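# Push the grey crate into the tunnel washer

## Task

Put the grey crate inside the tunnel washer, then release it so neither gripper is holding it.

## Robot and tools

Robot: two arms, left_arm and right_arm, each ending in a parallel two-finger gripper. Their bases sit in the scene frame at left_arm (+0.050, +0.367, 0) m and right_arm (+0.021, -0.326, 0) m, each turned slightly about z (quat_wxyz about (0.997, 0, 0, -0.077) and (0.998, 0, 0, -0.070)). Scene frame: origin on the tabletop midway between the arms, +x out over the table, +z up, left_arm on the +y side. The names left and right are labels only; they do not match image sides.

Gripper axes: fingers point along the gripper's own +z and close along its y. The reported end_effector_position is the spot between the finger pads, roughly 1 cm short of the tips. A wrist camera mount near the hand adds bulk that can bump things.

execute_actions(actions): actions is a list of up to 15 actions. Each action is a table of up to 15 rows, one row per 1/30 s control step; if there are fewer than 15 rows the final row is repeated until 15 steps are done. A row has 14 numbers, each in [-1, 1], and both arms are always included: left_arm dx, dy, dz, rx, ry, rz, opening, then right_arm the same seven. dx..rz are an offset, not a pose: they are measured in that gripper's own axes from its measured pose at the start of the action (for the first action of a call, from the last pose reported in the scene). Every row counts from that same start, not from the row before. Scale: 1.0 = 0.6 m for dx, dy, dz and 180 degrees for rx, ry, rz, which together form one rotation vector. Opening is absolute: +1 fully open (0.094 m), -1 closed. A row may carry 12 extra numbers in 0..1, per-joint stiffness scales (left_arm's 6 joints, then right_arm's 6, in Joint positions order); they persist until changed. An empty list just returns state and images.

move(target, speed, blocking): target is one 14-number row laid out as above (offsets in each gripper's own axes, from the pose in the latest result that shows one; opening absolute, applied at the move's start). Each gripper travels a straight line toward its target, both finishing together, over 0.5 to 10 s; beyond 10 s they halt short. speed is the path's top speed in m/s, 0.002 to 0.5, default 0.25; rotation is capped at twice that in rad/s. The paths ignore obstacles and the other arm, and the real hand can lag, wander or overshoot speed, more with a nearly straight arm. Faster contact hits harder; aiming deeper past a contact presses harder. blocking=false returns after 0.5 s while motion continues; until a result shows it ended, further actions or moves are rejected, so call wait or stop first. The result adds a move: line with the ending (done, off_target, moving, held, fault) and any limits (paced = pose sent was clipped; held = a check blocked some steps, after which the arm may surge), plus each gripper's distance from its target. An ending naming one arm means the other finished at rest.

wait(seconds): 0 to 10 s; arms keep their last command; a running move continues and the wait ends early when it does. stop(): brakes a running move (needs room; fingers keep moving). zoom_image(camera, region): enlarges [x0, y0, x1, y1] pixels, at most 504 by 504, of cam_high, cam_low, cam_left_wrist or cam_right_wrist (all 504x504). read_manual(section) returns only licence text. finished_scene(scene) ends the scene with the given number, irreversibly; the crate must already be inside and released.

Results: a state line per arm gives end_effector_position (m) and end_effector_quat_wxyz in the scene frame; at long reach these can be off. Hand target lines show where the controller now drives each gripper. grip_measured is the finger opening on the command scale; the last Joint positions value is the opening in metres. Readings may be off by about 1 mm. Action results also list positions at some steps; HELD with an arm label means that arm's row was partly held back. pose unreachable means the clearance check altered or blocked a command. FAULT or OVER-TEMPERATURE FAULT lines mean an arm stopped; MOTOR HOT appears from 75 °C, a pause at 90 °C, and at 100 °C the arm goes limp and drops. Joint torques are noisy and offset.

Control behaviour: each step clips the command to within 70 mm and 16 degrees of the measured pose, so far targets need several actions; after an action the arm only continues to its last clipped pose. Position wins over orientation when both can't be met. Arms usually settle a centimetre or more low; sending zeros repeatedly lets them sag. To hold an arm still, send the offset back to its desired pose in the first call of a reply, zeros afterwards, aiming higher if it still droops. The robot keeps its last command while you think.

Gripping: to hold, command an opening roughly 0.03 below grip_measured (less for a lighter grip). Pad force tops out near 50 to 62 N, lower for parts under 2 mm thick. Joint limits (rad): waist -2.618..3.054, shoulder 0..3.142, elbow 0..3.142, wrist pitch -1.571..1.571, wrist yaw -1.571..1.571, wrist roll -2.094..2.094.

Cautions: do not let arms collide or press on each other; do not knock any rigid object off the work area; avoid drops, slips, slams and hard pushes; occasional external tugs may disturb a held part or loose object. Move smoothly and briefly, and open the gripper to release the crate once it sits in the washer.

Each tool is called after "Call:" as a command line: name --argument value for each argument, lists and objects as JSON in quotes; but a table of rows of numbers goes row by row, as --pt "numbers of a row", without its own name.

## Session

I'll start by looking at the scene.

Call:
execute_actions --actions '[]'

Scene clock: 0.00 s.
left_arm: end_effector_position=(+0.4744, +0.5026, +0.3349) grip_measured=+1.000 end_effector_quat_wxyz=(-0.419, +0.787, -0.281, +0.355) | right_arm: end_effector_position=(+0.0286, -0.5516, +0.2625) grip_measured=+1.000 end_effector_quat_wxyz=(-0.265, -0.167, +0.774, -0.549)
Joint positions: left_arm=[ 0.338  1.414  1.397 -0.415 -0.312 -2.07   0.094] | right_arm=[-0.753  0.439  0.629 -0.598  0.874 -1.913  0.094]
Joint velocities: left_arm=[-0.002 -0.007 -0.012  0.037 -0.051 -0.066  0.   ] | right_arm=[-0.012  0.002 -0.012  0.037  0.007 -0.037  0.   ]
Joint torques (N m, as the arm reports them, + toward a larger angle): no reading
Hand target (left_arm): +0.472, +0.503, +0.346; -0.427, +0.781, -0.278, +0.361
Hand target (right_arm): +0.028, -0.551, +0.269; -0.261, -0.157, +0.772, -0.558
Joint stiffness scale: left_arm=[1. 1. 1. 1. 1. 1.] | right_arm=[1. 1. 1. 1. 1. 1.]

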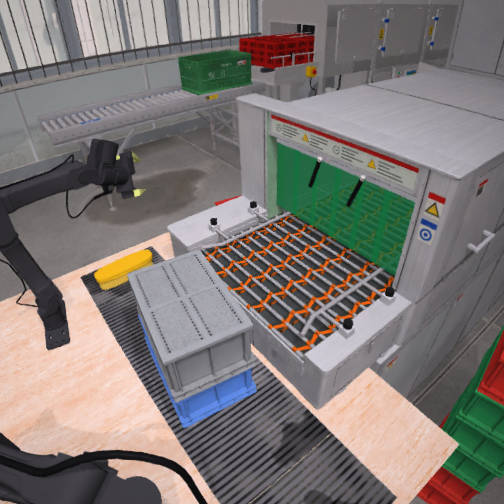

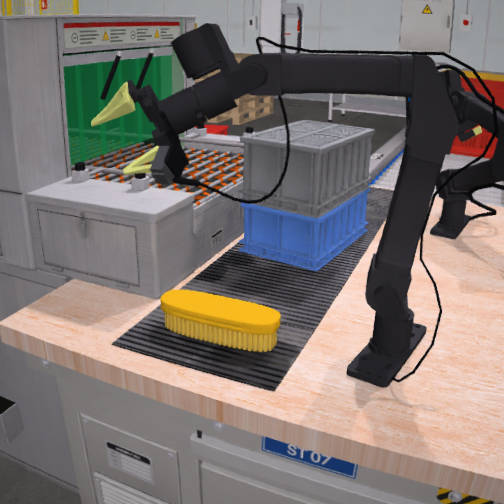

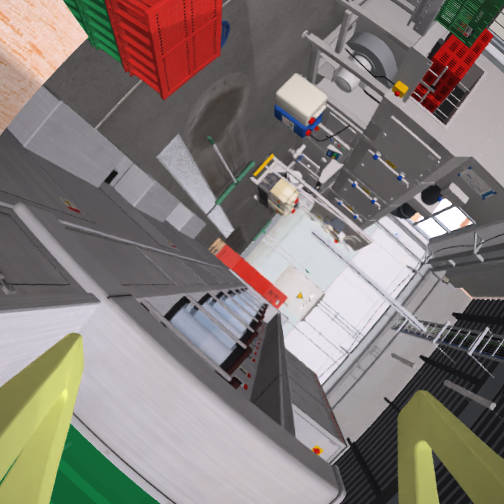

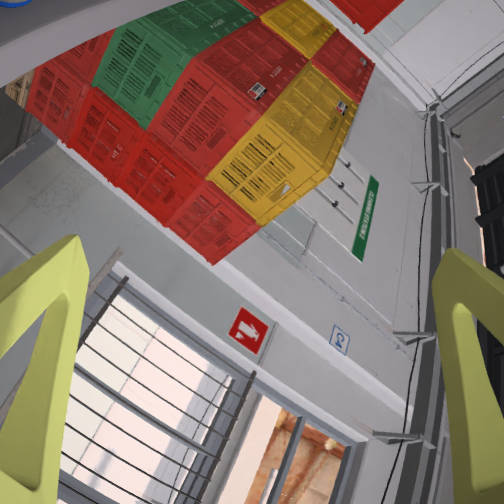

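Call:
zoom_image --camera "cam_high" --region '[100, 180, 440, 440]'

Call:
zoom_image --camera "cam_low" --region '[20, 20, 420, 300]'

Call:
zoom_image --camera "cam_high" --region '[260, 100, 450, 250]'

Region (100, 180, 440, 440) of cam_high's 504x504 image, scaled by 1.482, with more detail than that image has; it fills the top 385 rows of this view, and the rest is white.

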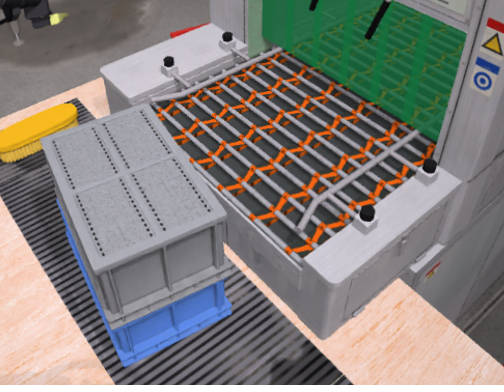

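Region (20, 20, 420, 300) of cam_low's 504x504 image, scaled by 1.260, with more detail than that image has; it fills the top 353 rows of this view, and the rest is white.

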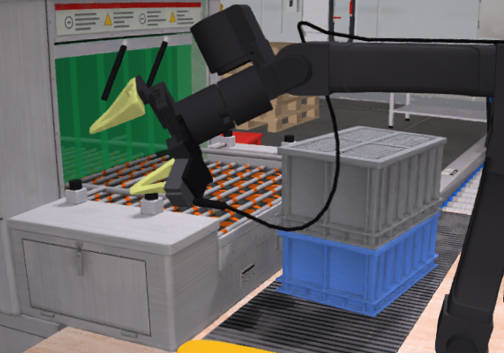

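Region (260, 100, 450, 250) of cam_high's 504x504 image, scaled by 2.653, with more detail than that image has; it fills the top 398 rows of this view, and the rest is white.

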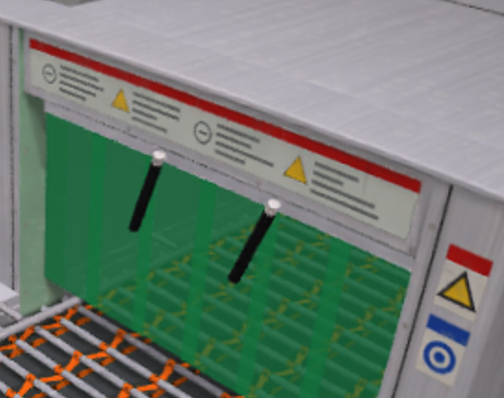

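Call:
zoom_image --camera "cam_high" --region '[110, 240, 290, 440]'

Call:
zoom_image --camera "cam_low" --region '[220, 100, 400, 280]'

Call:
zoom_image --camera "cam_high" --region '[160, 190, 420, 410]'

Region (110, 240, 290, 440) of cam_high's 504x504 image, scaled by 2.520, with more detail than that image has; it fills the left 454 columns of this view, and the rest is white.

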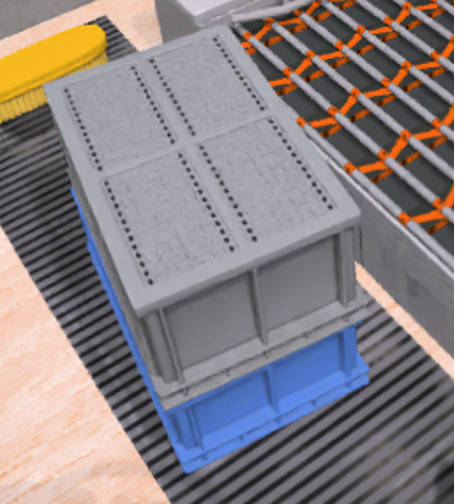

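Region (220, 100, 400, 280) of cam_low's 504x504 image, scaled by 2.800, with more detail than that image has.

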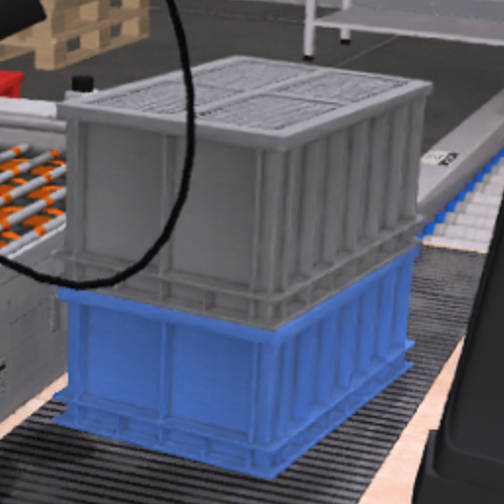

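Region (160, 190, 420, 410) of cam_high's 504x504 image, scaled by 1.938, with more detail than that image has; it fills the top 426 rows of this view, and the rest is white.

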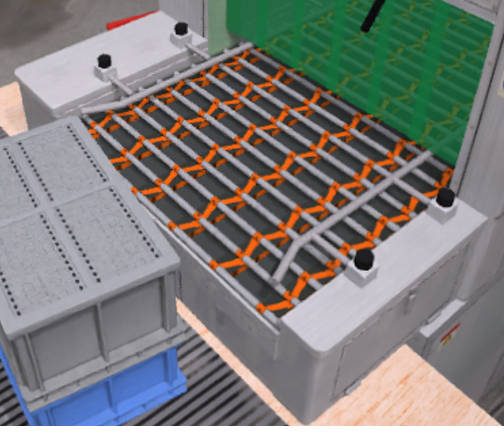

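Call:
zoom_image --camera "cam_high" --region '[0, 130, 180, 370]'

Call:
zoom_image --camera "cam_low" --region '[320, 150, 504, 400]'

Call:
zoom_image --camera "cam_low" --region '[0, 10, 260, 310]'

Region (0, 130, 180, 370) of cam_high's 504x504 image, scaled by 2.100, with more detail than that image has; it fills the left 378 columns of this view, and the rest is white.

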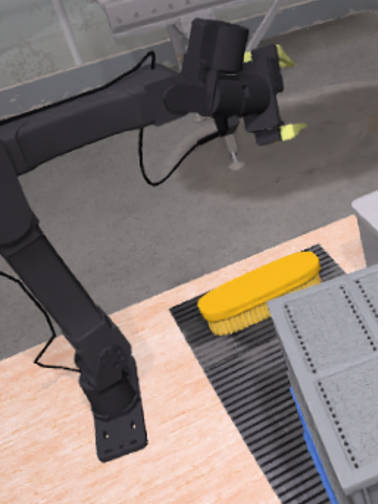

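Region (320, 150, 504, 400) of cam_low's 504x504 image, scaled by 2.016, with more detail than that image has; it fills the left 371 columns of this view, and the rest is white.

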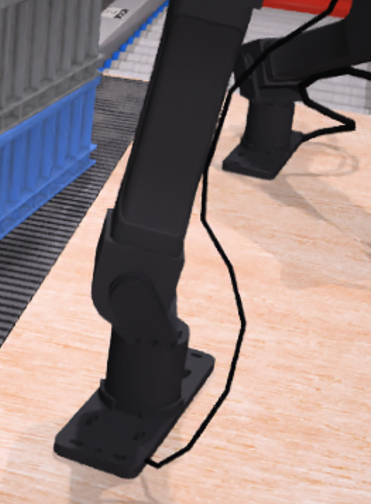

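Region (0, 10, 260, 310) of cam_low's 504x504 image, scaled by 1.680, with more detail than that image has; it fills the left 437 columns of this view, and the rest is white.

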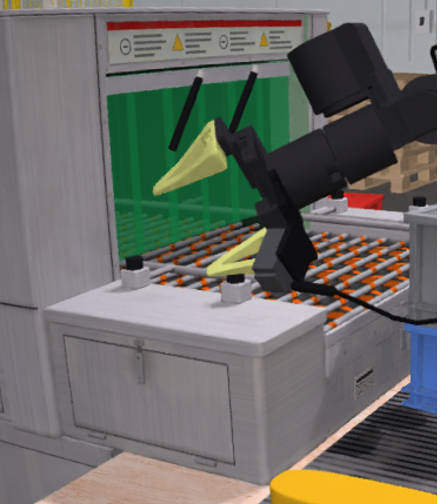

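Call:
wait --seconds 0.3

Call:
zoom_image --camera "cam_high" --region '[160, 190, 420, 410]'

Scene clock: 112.87 s.
left_arm: end_effector_position=(+0.4744, +0.5026, +0.3349) grip_measured=+1.000 end_effector_quat_wxyz=(-0.419, +0.787, -0.281, +0.355) | right_arm: end_effector_position=(+0.0286, -0.5516, +0.2625) grip_measured=+1.000 end_effector_quat_wxyz=(-0.265, -0.167, +0.774, -0.549)
Joint positions: left_arm=[ 0.338  1.414  1.397 -0.415 -0.312 -2.07   0.094] | right_arm=[-0.753  0.439  0.629 -0.598  0.874 -1.913  0.094]
Joint velocities: left_arm=[ 0.012  0.007 -0.012 -0.037  0.11   0.022  0.   ] | right_arm=[ 0.012 -0.002 -0.007 -0.022 -0.081 -0.007  0.   ]
Joint torques (N m, as the arm reports them, + toward a larger angle): left_arm=[-0.01 -5.8   7.42  1.95 -0.11  0.02] | right_arm=[0.02 1.37 6.98 1.87 0.21 0.07]
Hand target (left_arm): +0.472, +0.503, +0.346; -0.427, +0.781, -0.278, +0.361
Hand target (right_arm): +0.028, -0.551, +0.269; -0.261, -0.157, +0.772, -0.558
Joint stiffness scale: left_arm=[1. 1. 1. 1. 1. 1.] | right_arm=[1. 1. 1. 1. 1. 1.]
wait: 0.03 of 0.3 s (the call's time ran out); at rest from the start

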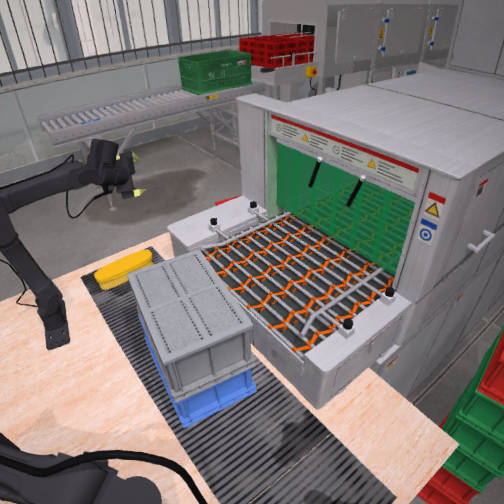

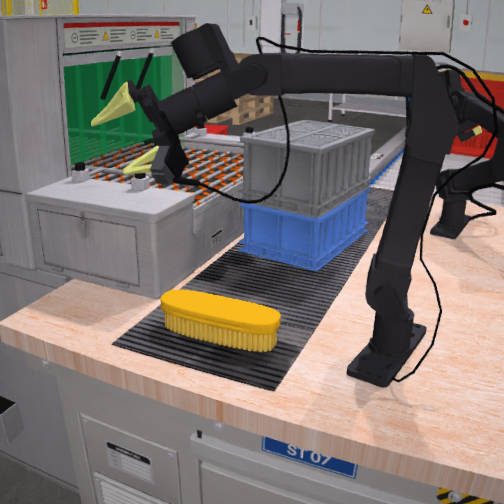

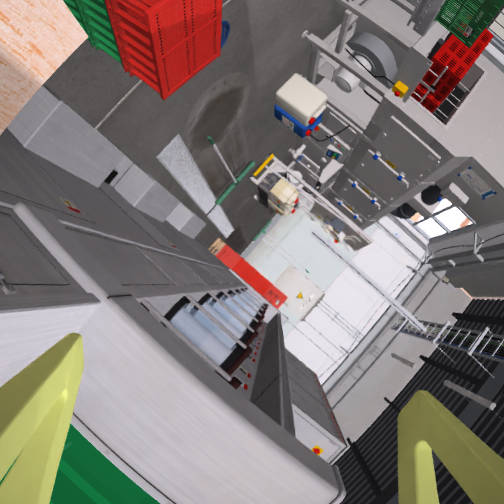

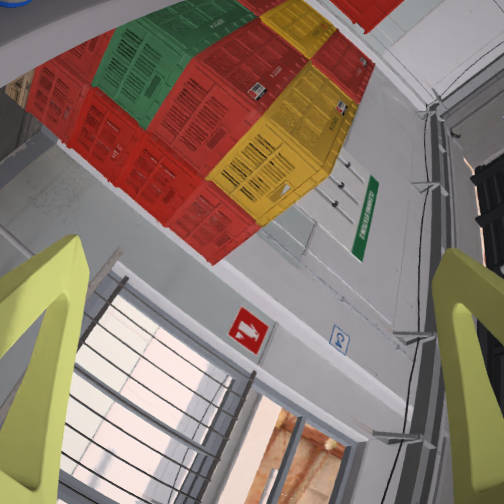

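Region (160, 190, 420, 410) of cam_high's 504x504 image, scaled by 1.938, with more detail than that image has; it fills the top 426 rows of this view, and the rest is white.

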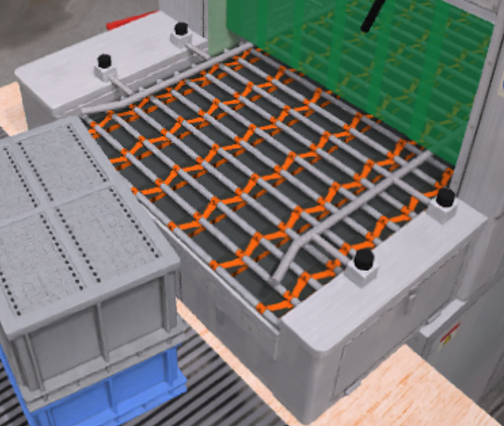

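Call:
move --target '[0.1953, 0.3883, -0.4295, 0.012, 0.510, 0.191, 0.0, -0.3395, -0.213, -0.2688, -0.1637, -0.5112, 0.5046, 0.0]' --speed 0.4

Scene clock: 232.67 s.
left_arm: end_effector_position=(+0.3019, +0.1892, +0.2773) grip_measured=+0.002 end_effector_quat_wxyz=(+0.173, -0.206, +0.681, -0.681) | right_arm: end_effector_position=(+0.2969, -0.4519, +0.2871) grip_measured=+0.003 end_effector_quat_wxyz=(+0.697, +0.115, +0.695, -0.136)
Joint positions: left_arm=[-0.007  0.83   0.459  0.353  0.868 -1.602  0.047] | right_arm=[-0.395  0.609  0.429  0.188 -0.179 -0.027  0.047]
Joint velocities: left_arm=[ 0.002  0.002 -0.007 -0.037 -0.022 -0.051 -0.001] | right_arm=[-0.002  0.002 -0.002 -0.022 -0.066  0.022 -0.   ]
Joint torques (N m, as the arm reports them, + toward a larger angle): left_arm=[-0.95 -0.05  6.27  2.08  0.15  0.09] | right_arm=[0.76 1.19 5.72 2.29 0.08 0.07]
Hand target (left_arm): +0.300, +0.185, +0.277; +0.173, -0.190, +0.683, -0.684
Hand target (right_arm): +0.300, -0.452, +0.284; +0.699, +0.117, +0.693, -0.133
Off the commanded pose (left_arm): 0.007 m, 3 deg.
Off the commanded pose (right_arm): 0.008 m, 2 deg.
Joint stiffness scale: left_arm=[1. 1. 1. 1. 1. 1.] | right_arm=[1. 1. 1. 1. 1. 1.]
move: off_target (left_arm)
camera_calibration (this result's frames):
cam_left_wrist: T_world_to_cam=[[0.252617, 0.130588, 0.958713, -0.366149], [-0.967498, 0.0458727, 0.248684, 0.257515], [-0.0115036, -0.990375, 0.137932, 0.253697], [0, 0, 0, 1]] pos_world=[0.34456, 0.287257, 0.251999]
cam_right_wrist: T_world_to_cam=[[-0.345007, -0.935279, 0.0788871, -0.340368], [-0.64096, 0.173369, -0.747739, 0.49006], [0.685668, -0.308538, -0.65929, -0.0529723], [0, 0, 0, 1]] pos_world=[0.233002, -0.419644, 0.358363]

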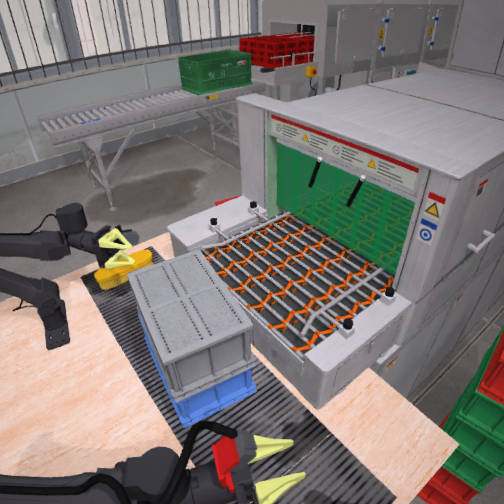

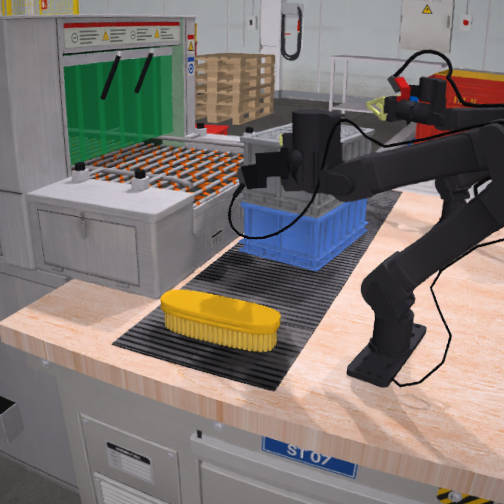

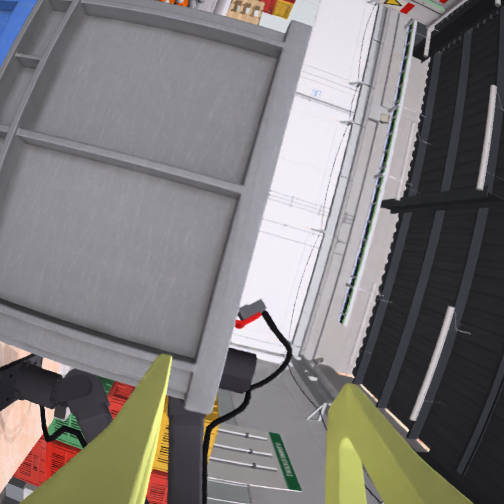

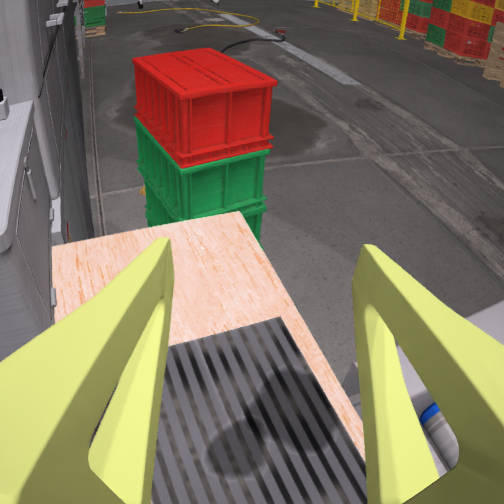

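Call:
move --target '[-0.0278, 0.0053, 0.0387, 0.002, 0.0838, 0.0147, 0.0, 0.0063, 0.3135, -0.1718, -0.3335, 0.327, 0.4267, 0.0]' --speed 0.4

Scene clock: 300.27 s.
left_arm: end_effector_position=(+0.3237, +0.1753, +0.2587) grip_measured=+0.002 end_effector_quat_wxyz=(+0.079, -0.119, +0.705, -0.694) | right_arm: end_effector_position=(+0.2690, -0.2428, +0.2761) grip_measured=+0.003 end_effector_quat_wxyz=(+0.197, +0.217, +0.675, +0.677)
Joint positions: left_arm=[ 0.059  1.192  0.559  0.568  1.194 -1.565  0.047] | right_arm=[-0.275  0.822  0.454  0.332 -1.39   1.563  0.047]
Joint velocities: left_arm=[ 0.007  0.027  0.012  0.007  0.022 -0.022 -0.   ] | right_arm=[ 0.012  0.012 -0.046  0.256  0.022  0.198  0.   ]
Joint torques (N m, as the arm reports them, + toward a larger angle): left_arm=[ 0.93 -2.21  8.23  1.87  0.18  0.07] | right_arm=[ 0.8  -2.37  5.38  1.77  0.03 -0.03]
Hand target (left_arm): +0.328, +0.177, +0.272; +0.099, -0.098, +0.702, -0.698
Hand target (right_arm): +0.266, -0.240, +0.280; +0.212, +0.201, +0.676, +0.677
Off the commanded pose (left_arm): 0.015 m, 3 deg.
Off the commanded pose (right_arm): 0.004 m, 2 deg.
Joint stiffness scale: left_arm=[1. 1. 1. 1. 1. 1.] | right_arm=[1. 1. 1. 1. 1. 1.]
move: off_target (left_arm)
camera_calibration (this result's frames):
cam_left_wrist: T_world_to_cam=[[0.289837, 0.0525039, 0.955635, -0.349584], [-0.919769, 0.291343, 0.262952, 0.22173], [-0.264611, -0.955177, 0.132733, 0.319876], [0, 0, 0, 1]] pos_world=[0.389906, 0.259293, 0.233312]
cam_right_wrist: T_world_to_cam=[[0.017068, -0.0145229, -0.999749, 0.270383], [-0.990661, -0.135525, -0.0149441, 0.24444], [-0.135274, 0.990667, -0.0167004, 0.382327], [0, 0, 0, 1]] pos_world=[0.289261, -0.341704, 0.280353]

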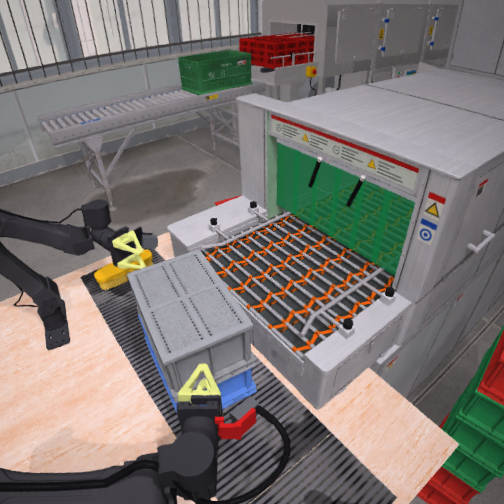

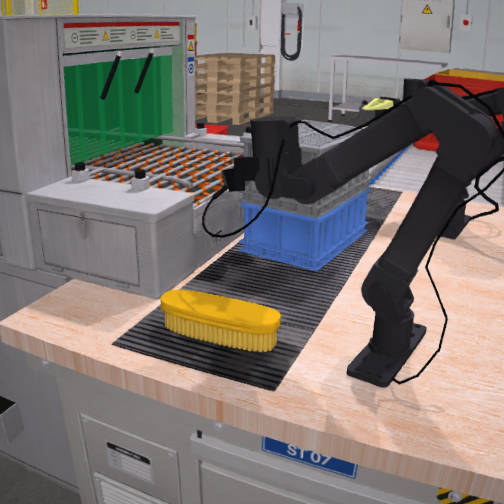

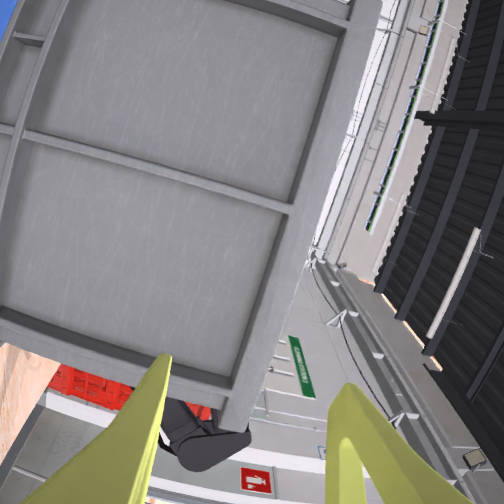

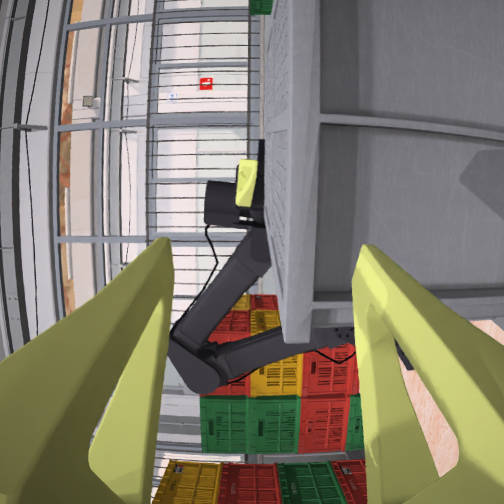

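Call:
move --target '[-0.0057, -0.0455, 0.0567, 0.007, 0.001, 0.017, 0.0, 0.0222, -0.0238, 0.0625, -0.002, 0.0, -0.009, 0.0]' --speed 0.1

Scene clock: 332.10 s.
left_arm: end_effector_position=(+0.3334, +0.1468, +0.2732) grip_measured=+0.002 end_effector_quat_wxyz=(+0.083, -0.113, +0.704, -0.696) | right_arm: end_effector_position=(+0.2781, -0.2057, +0.2630) grip_measured=+0.003 end_effector_quat_wxyz=(+0.200, +0.216, +0.678, +0.674)
Joint positions: left_arm=[-0.054  1.238  0.635  0.568  1.084 -1.579  0.047] | right_arm=[-0.035  0.822  0.403  0.39  -1.15   1.564  0.047]
Joint velocities: left_arm=[ 0.007  0.002 -0.012  0.007  0.007  0.007 -0.002] | right_arm=[ 0.007  0.017 -0.007  0.022  0.007  0.066 -0.   ]
Joint torques (N m, as the arm reports them, + toward a larger angle): left_arm=[-0.97 -2.73  8.21  1.84 -0.05  0.  ] | right_arm=[ 0.74 -0.28  5.54  1.94  0.08 -0.11]
Hand target (left_arm): +0.337, +0.143, +0.285; +0.097, -0.099, +0.700, -0.701
Hand target (right_arm): +0.279, -0.204, +0.261; +0.208, +0.207, +0.678, +0.674
Off the commanded pose (left_arm): 0.013 m, 2 deg.
Off the commanded pose (right_arm): 0.002 m, 1 deg.
Joint stiffness scale: left_arm=[1. 1. 1. 1. 1. 1.] | right_arm=[1. 1. 1. 1. 1. 1.]
move: off_target (left_arm)
camera_calibration (this result's frames):
cam_left_wrist: T_world_to_cam=[[0.274814, 0.0543771, 0.959959, -0.361234], [-0.922754, 0.295477, 0.247425, 0.239786], [-0.270191, -0.953801, 0.131378, 0.295302], [0, 0, 0, 1]] pos_world=[0.400323, 0.230451, 0.248645]
cam_right_wrist: T_world_to_cam=[[0.0204486, -0.0231439, -0.999523, 0.254955], [-0.990695, -0.135014, -0.0171417, 0.259006], [-0.134553, 0.990573, -0.0256894, 0.348789], [0, 0, 0, 1]] pos_world=[0.298313, -0.304631, 0.268233]

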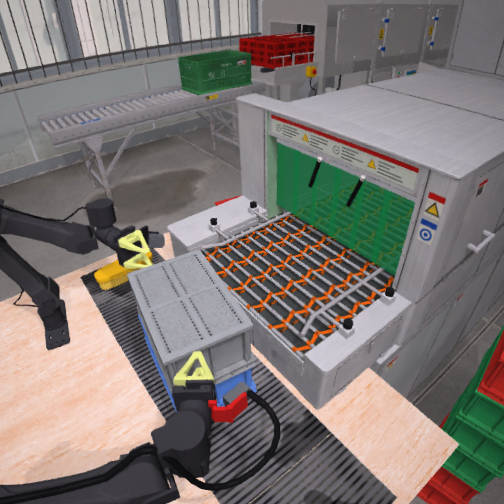

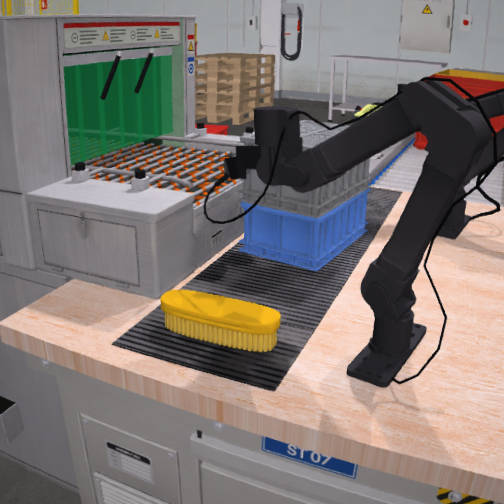

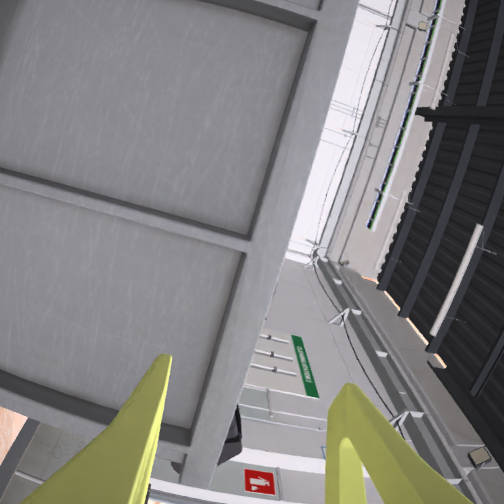

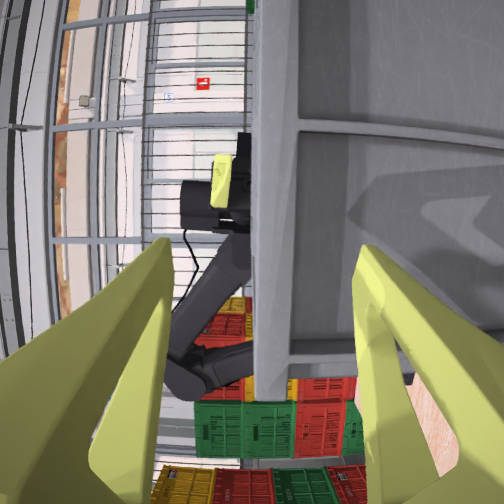

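Call:
move --target '[-0.0032, -0.0208, 0.0608, 0.005, 0.0, 0.013, 0.0, 0.001, -0.003, 0.057, -0.003, 0.0, -0.007, 0.0]' --speed 0.04

Scene clock: 347.40 s.
left_arm: end_effector_position=(+0.3410, +0.1163, +0.2702) grip_measured=+0.002 end_effector_quat_wxyz=(+0.079, -0.116, +0.707, -0.693) | right_arm: end_effector_position=(+0.2939, -0.1792, +0.2527) grip_measured=+0.003 end_effector_quat_wxyz=(+0.196, +0.221, +0.681, +0.670)
Joint positions: left_arm=[-0.164  1.309  0.681  0.582  0.975 -1.581  0.047] | right_arm=[ 0.134  0.914  0.403  0.467 -0.979  1.564  0.047]
Joint velocities: left_arm=[ 0.002  0.002 -0.007  0.081 -0.051 -0.007 -0.001] | right_arm=[ 0.007 -0.012 -0.007 -0.037  0.007 -0.037 -0.   ]
Joint torques (N m, as the arm reports them, + toward a larger angle): left_arm=[-0.92 -3.32  8.38  2.02 -0.05  0.03] | right_arm=[ 0.75 -0.4   7.44  2.02  0.07 -0.07]
Hand target (left_arm): +0.345, +0.112, +0.285; +0.098, -0.098, +0.699, -0.701
Hand target (right_arm): +0.296, -0.177, +0.261; +0.208, +0.207, +0.678, +0.673
Off the commanded pose (left_arm): 0.016 m, 3 deg.
Off the commanded pose (right_arm): 0.009 m, 2 deg.
Joint stiffness scale: left_arm=[1. 1. 1. 1. 1. 1.] | right_arm=[1. 1. 1. 1. 1. 1.]
move: off_target (left_arm)
camera_calibration (this result's frames):
cam_left_wrist: T_world_to_cam=[[0.286095, 0.0475694, 0.95702, -0.361069], [-0.91943, 0.294861, 0.260202, 0.252048], [-0.269811, -0.954355, 0.128095, 0.269549], [0, 0, 0, 1]] pos_world=[0.407768, 0.200103, 0.245439]
cam_right_wrist: T_world_to_cam=[[0.00470231, -0.0279965, -0.999597, 0.248655], [-0.991079, -0.133275, -0.000929488, 0.274357], [-0.133196, 0.990684, -0.0283735, 0.324687], [0, 0, 0, 1]] pos_world=[0.313987, -0.278136, 0.258023]

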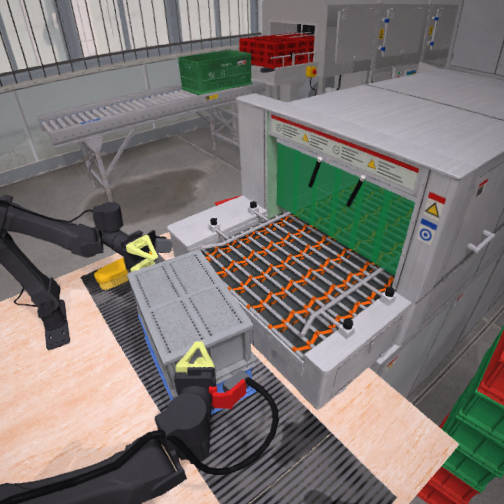

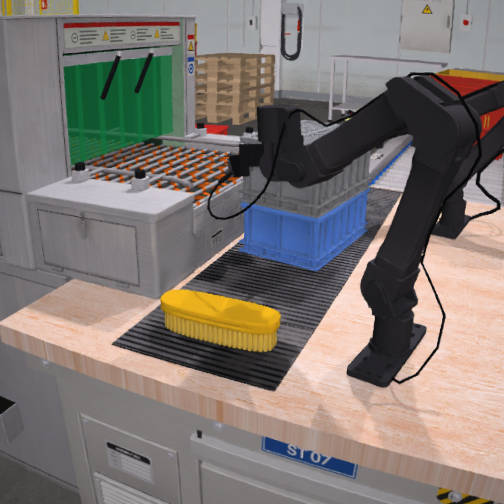

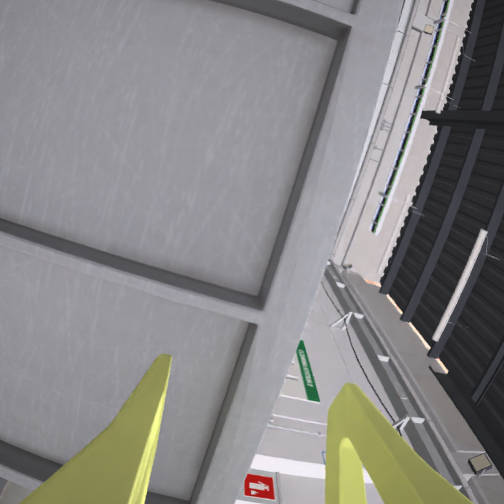

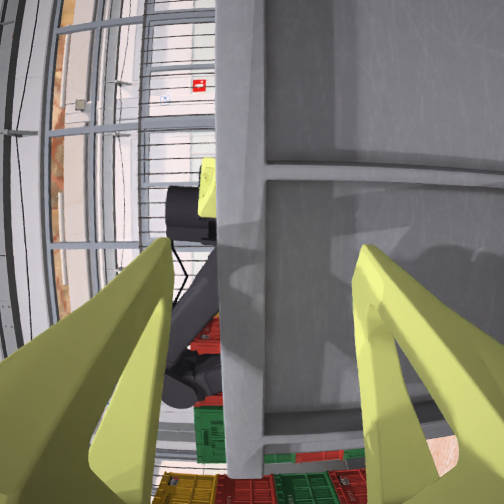

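Call:
move --target '[-0.003, -0.0307, 0.0297, 0.008, 0.0, 0.016, 0.0, 0.0, 0.028, 0.026, -0.008, 0.0, -0.009, 0.0]' --speed 0.03

Scene clock: 363.80 s.
left_arm: end_effector_position=(+0.3483, +0.1082, +0.2708) grip_measured=+0.002 end_effector_quat_wxyz=(+0.086, -0.124, +0.707, -0.691) | right_arm: end_effector_position=(+0.2996, -0.1731, +0.2485) grip_measured=+0.003 end_effector_quat_wxyz=(+0.197, +0.234, +0.680, +0.666)
Joint positions: left_arm=[-0.193  1.335  0.705  0.582  0.925 -1.581  0.047] | right_arm=[ 0.182  0.934  0.403  0.476 -0.909  1.571  0.047]
Joint velocities: left_arm=[-0.012  0.007 -0.022 -0.007 -0.066 -0.051 -0.001] | right_arm=[-0.002 -0.002 -0.002 -0.022  0.037  0.007 -0.   ]
Joint torques (N m, as the arm reports them, + toward a larger angle): left_arm=[-1.87 -3.62  8.86  1.94  0.08  0.06] | right_arm=[ 1.33 -0.24 10.09  2.02 -0.06  0.01]
Hand target (left_arm): +0.347, +0.100, +0.288; +0.098, -0.098, +0.700, -0.701
Hand target (right_arm): +0.302, -0.167, +0.269; +0.208, +0.209, +0.676, +0.676
Off the commanded pose (left_arm): 0.019 m, 4 deg.
Off the commanded pose (right_arm): 0.022 m, 3 deg.
Joint stiffness scale: left_arm=[1. 1. 1. 1. 1. 1.] | right_arm=[1. 1. 1. 1. 1. 1.]
move: off_target (left_arm, right_arm)
camera_calibration (this result's frames):
cam_left_wrist: T_world_to_cam=[[0.286047, 0.0508129, 0.956867, -0.363587], [-0.925123, 0.274814, 0.261964, 0.264628], [-0.249649, -0.960154, 0.125618, 0.257941], [0, 0, 0, 1]] pos_world=[0.413211, 0.193415, 0.24618]
cam_right_wrist: T_world_to_cam=[[-0.0126046, -0.0279004, -0.999531, 0.249832], [-0.993673, -0.111214, 0.0156351, 0.281311], [-0.111598, 0.993405, -0.0263221, 0.312754], [0, 0, 0, 1]] pos_world=[0.317583, -0.272435, 0.253549]

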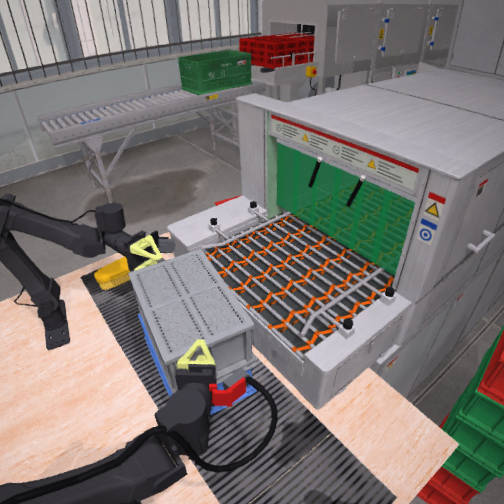

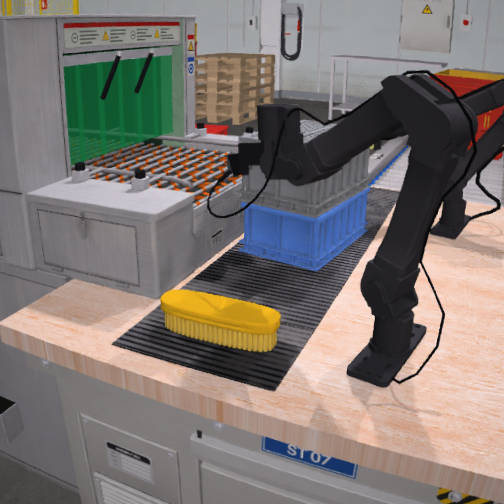

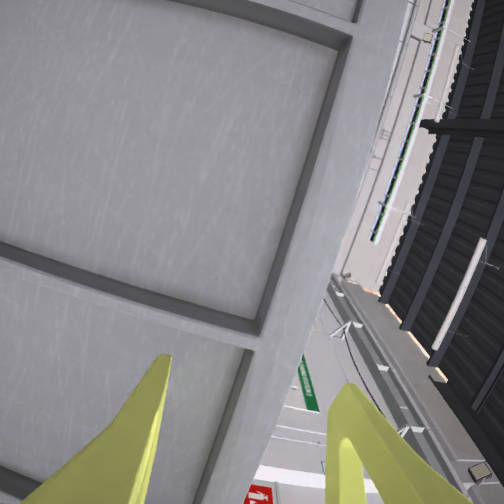

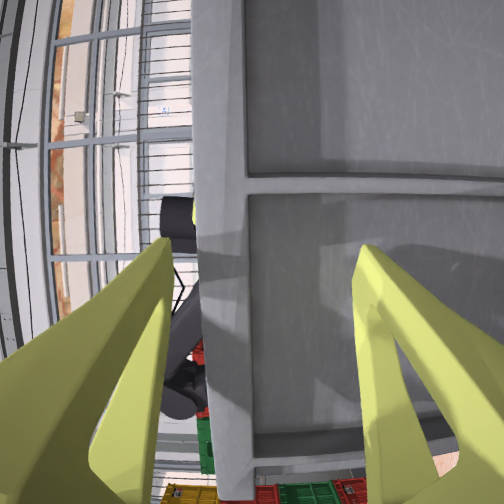

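Call:
execute_actions --actions '[[[0.0075,-0.0287,0.0115,0.0095,0.006,0.016,-0.06,0.004,0.0343,0.0095,-0.011,0.009,-0.014,-0.06],[0.0075,-0.0287,0.0115,0.0095,0.006,0.016,-0.12,0.004,0.0343,0.0095,-0.011,0.009,-0.014,-0.12],[0.0075,-0.0287,0.0115,0.0095,0.006,0.016,-0.18,0.004,0.0343,0.0095,-0.011,0.009,-0.014,-0.18],[0.0075,-0.0287,0.0115,0.0095,0.006,0.016,-0.24,0.004,0.0343,0.0095,-0.011,0.009,-0.014,-0.24],[0.0075,-0.0287,0.0115,0.0095,0.006,0.016,-0.30,0.004,0.0343,0.0095,-0.011,0.009,-0.014,-0.30],[0.0075,-0.0287,0.0115,0.0095,0.006,0.016,-0.36,0.004,0.0343,0.0095,-0.011,0.009,-0.014,-0.36],[0.0075,-0.0287,0.0115,0.0095,0.006,0.016,-0.42,0.004,0.0343,0.0095,-0.011,0.009,-0.014,-0.42],[0.0075,-0.0287,0.0115,0.0095,0.006,0.016,-0.48,0.004,0.0343,0.0095,-0.011,0.009,-0.014,-0.48],[0.0075,-0.0287,0.0115,0.0095,0.006,0.016,-0.54,0.004,0.0343,0.0095,-0.011,0.009,-0.014,-0.54],[0.0075,-0.0287,0.0115,0.0095,0.006,0.016,-0.60,0.004,0.0343,0.0095,-0.011,0.009,-0.014,-0.60],[0.0075,-0.0287,0.0115,0.0095,0.006,0.016,-0.65,0.004,0.0343,0.0095,-0.011,0.009,-0.014,-0.65],[0.0075,-0.0287,0.0115,0.0095,0.006,0.016,-0.70,0.004,0.0343,0.0095,-0.011,0.009,-0.014,-0.70],[0.0075,-0.0287,0.0115,0.0095,0.006,0.016,-0.74,0.004,0.0343,0.0095,-0.011,0.009,-0.014,-0.74],[0.0075,-0.0287,0.0115,0.0095,0.006,0.016,-0.77,0.004,0.0343,0.0095,-0.011,0.009,-0.014,-0.77],[0.0075,-0.0287,0.0115,0.0095,0.006,0.016,-0.80,0.004,0.0343,0.0095,-0.011,0.009,-0.014,-0.80]]]'

Call:
wait --seconds 0.5

Scene clock: 405.03 s.
left_arm: end_effector_position=(+0.3503, +0.1083, +0.2709) grip_measured=-0.767 end_effector_quat_wxyz=(+0.094, -0.125, +0.706, -0.690) | right_arm: end_effector_position=(+0.3021, -0.1731, +0.2582) grip_measured=-0.762 end_effector_quat_wxyz=(+0.209, +0.223, +0.676, +0.670)
Joint positions: left_arm=[-0.196  1.335  0.705  0.583  0.91  -1.574  0.011] | right_arm=[ 0.182  0.94   0.42   0.498 -0.907  1.57   0.011]
Joint velocities: left_arm=[-0.017 -0.002 -0.002 -0.007  0.095  0.125 -0.008] | right_arm=[-0.022  0.022 -0.007  0.095  0.051  0.037 -0.001]
Joint torques (N m, as the arm reports them, + toward a larger angle): left_arm=[-1.67 -4.08  8.44  1.9   0.19 -0.19] | right_arm=[ 0.99 -0.45  8.76  1.81 -0.22  0.06]
Hand target (left_arm): +0.346, +0.101, +0.288; +0.098, -0.098, +0.700, -0.701
Hand target (right_arm): +0.302, -0.168, +0.269; +0.207, +0.207, +0.676, +0.677
Off the commanded pose (left_arm): 0.019 m, 3 deg.
Off the commanded pose (right_arm): 0.012 m, 2 deg.
Joint stiffness scale: left_arm=[1. 1. 1. 1. 1. 1.] | right_arm=[1. 1. 1. 1. 1. 1.]
Step readings (end_effector_position):
0: left_arm (+0.3484, +0.1082, +0.2708) | right_arm (+0.2996, -0.1731, +0.2485)
1: left_arm (+0.3486, +0.1082, +0.2708) | right_arm (+0.2996, -0.1731, +0.2485)
2: left_arm (+0.3488, +0.1083, +0.2708) | right_arm (+0.2998, -0.1731, +0.2482)
4: left_arm (+0.3492, +0.1084, +0.2707) | right_arm (+0.3002, -0.1731, +0.2473)
8: left_arm (+0.3499, +0.1085, +0.2707) | right_arm (+0.3012, -0.1731, +0.2518)
15: end_effector_position above
camera_calibration (this result's frames):
cam_left_wrist: T_world_to_cam=[[0.277847, 0.0521577, 0.959208, -0.362172], [-0.930585, 0.262373, 0.255289, 0.271495], [-0.238355, -0.963556, 0.121437, 0.256097], [0, 0, 0, 1]] pos_world=[0.41432, 0.194421, 0.24699]
cam_right_wrist: T_world_to_cam=[[0.0221939, -0.027221, -0.999383, 0.249098], [-0.993779, -0.109724, -0.0190808, 0.292859], [-0.109137, 0.993589, -0.0294868, 0.313386], [0, 0, 0, 1]] pos_world=[0.319711, -0.272463, 0.263773]

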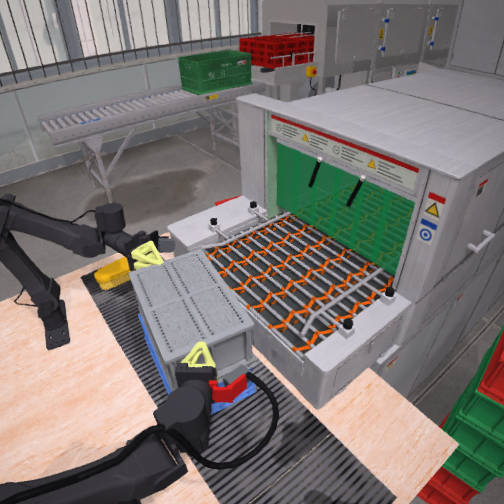

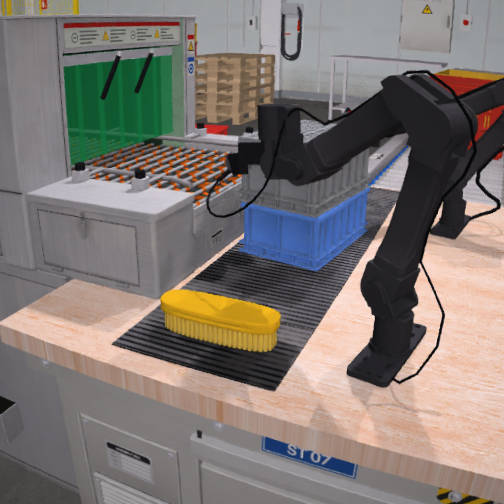

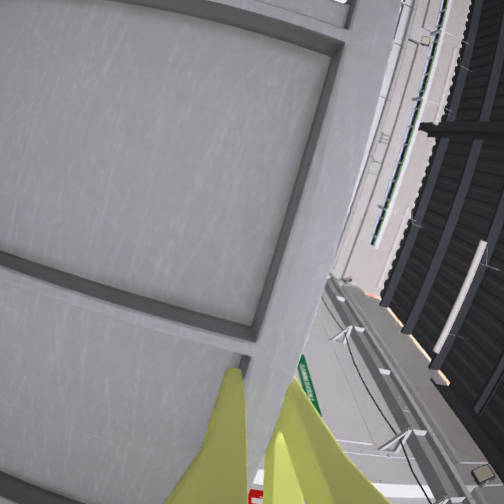

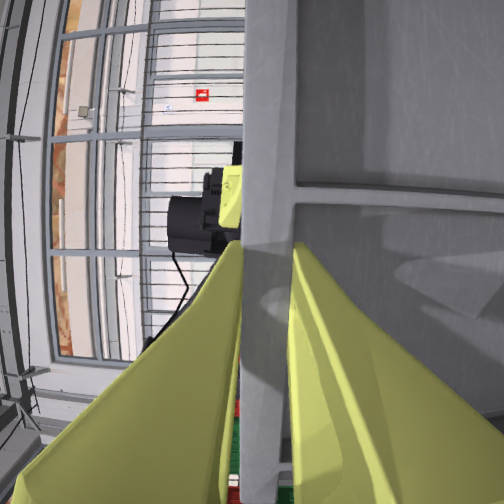

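Scene clock: 405.53 s.
left_arm: end_effector_position=(+0.3503, +0.1083, +0.2712) grip_measured=-0.767 end_effector_quat_wxyz=(+0.097, -0.122, +0.706, -0.690) | right_arm: end_effector_position=(+0.3022, -0.1732, +0.2583) grip_measured=-0.762 end_effector_quat_wxyz=(+0.210, +0.223, +0.676, +0.670)
Joint positions: left_arm=[-0.196  1.335  0.705  0.584  0.909 -1.566  0.011] | right_arm=[ 0.182  0.94   0.42   0.499 -0.906  1.569  0.011]
Joint velocities: left_arm=[ 0.002  0.017 -0.002  0.051  0.037 -0.066  0.001] | right_arm=[-0.002 -0.012 -0.002  0.095 -0.081  0.007  0.   ]
Joint torques (N m, as the arm reports them, + toward a larger angle): left_arm=[-1.74 -4.1   8.43  1.95  0.17 -0.09] | right_arm=[ 1.02 -0.5   8.76  1.83 -0.18  0.04]
Hand target (left_arm): +0.346, +0.101, +0.288; +0.098, -0.098, +0.700, -0.701
Hand target (right_arm): +0.302, -0.168, +0.269; +0.206, +0.207, +0.676, +0.677
Off the commanded pose (left_arm): 0.019 m, 3 deg.
Off the commanded pose (right_arm): 0.012 m, 2 deg.
Joint stiffness scale: left_arm=[1. 1. 1. 1. 1. 1.] | right_arm=[1. 1. 1. 1. 1. 1.]
wait: 0.50 s; at rest by 0.17 s
camera_calibration (this result's frames):
cam_left_wrist: T_world_to_cam=[[0.269127, 0.0503188, 0.961789, -0.359885], [-0.932904, 0.26174, 0.247351, 0.27452], [-0.239292, -0.963826, 0.117384, 0.257456], [0, 0, 0, 1]] pos_world=[0.414563, 0.194399, 0.248009]
cam_right_wrist: T_world_to_cam=[[0.0232353, -0.0274611, -0.999353, 0.248861], [-0.993882, -0.108597, -0.020124, 0.293512], [-0.107974, 0.993707, -0.0298164, 0.31328], [0, 0, 0, 1]] pos_world=[0.31976, -0.2726, 0.263947]

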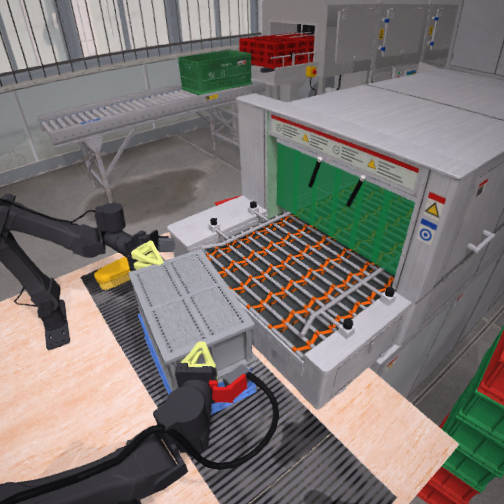

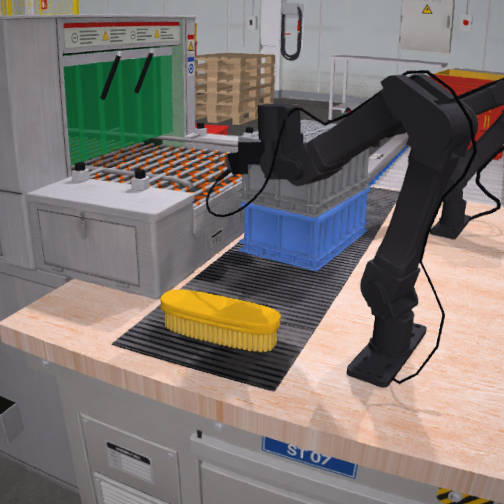

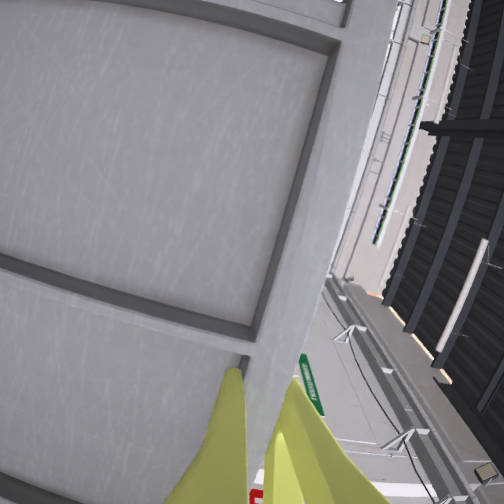

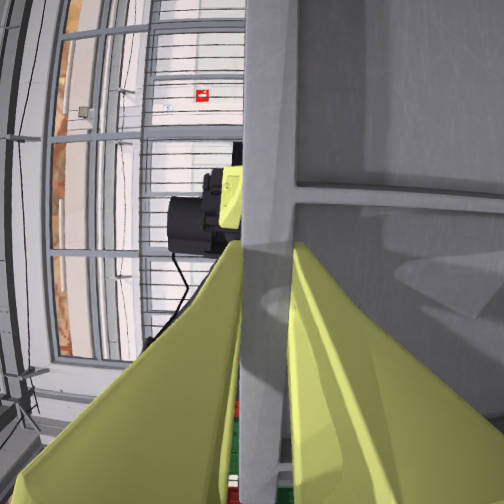

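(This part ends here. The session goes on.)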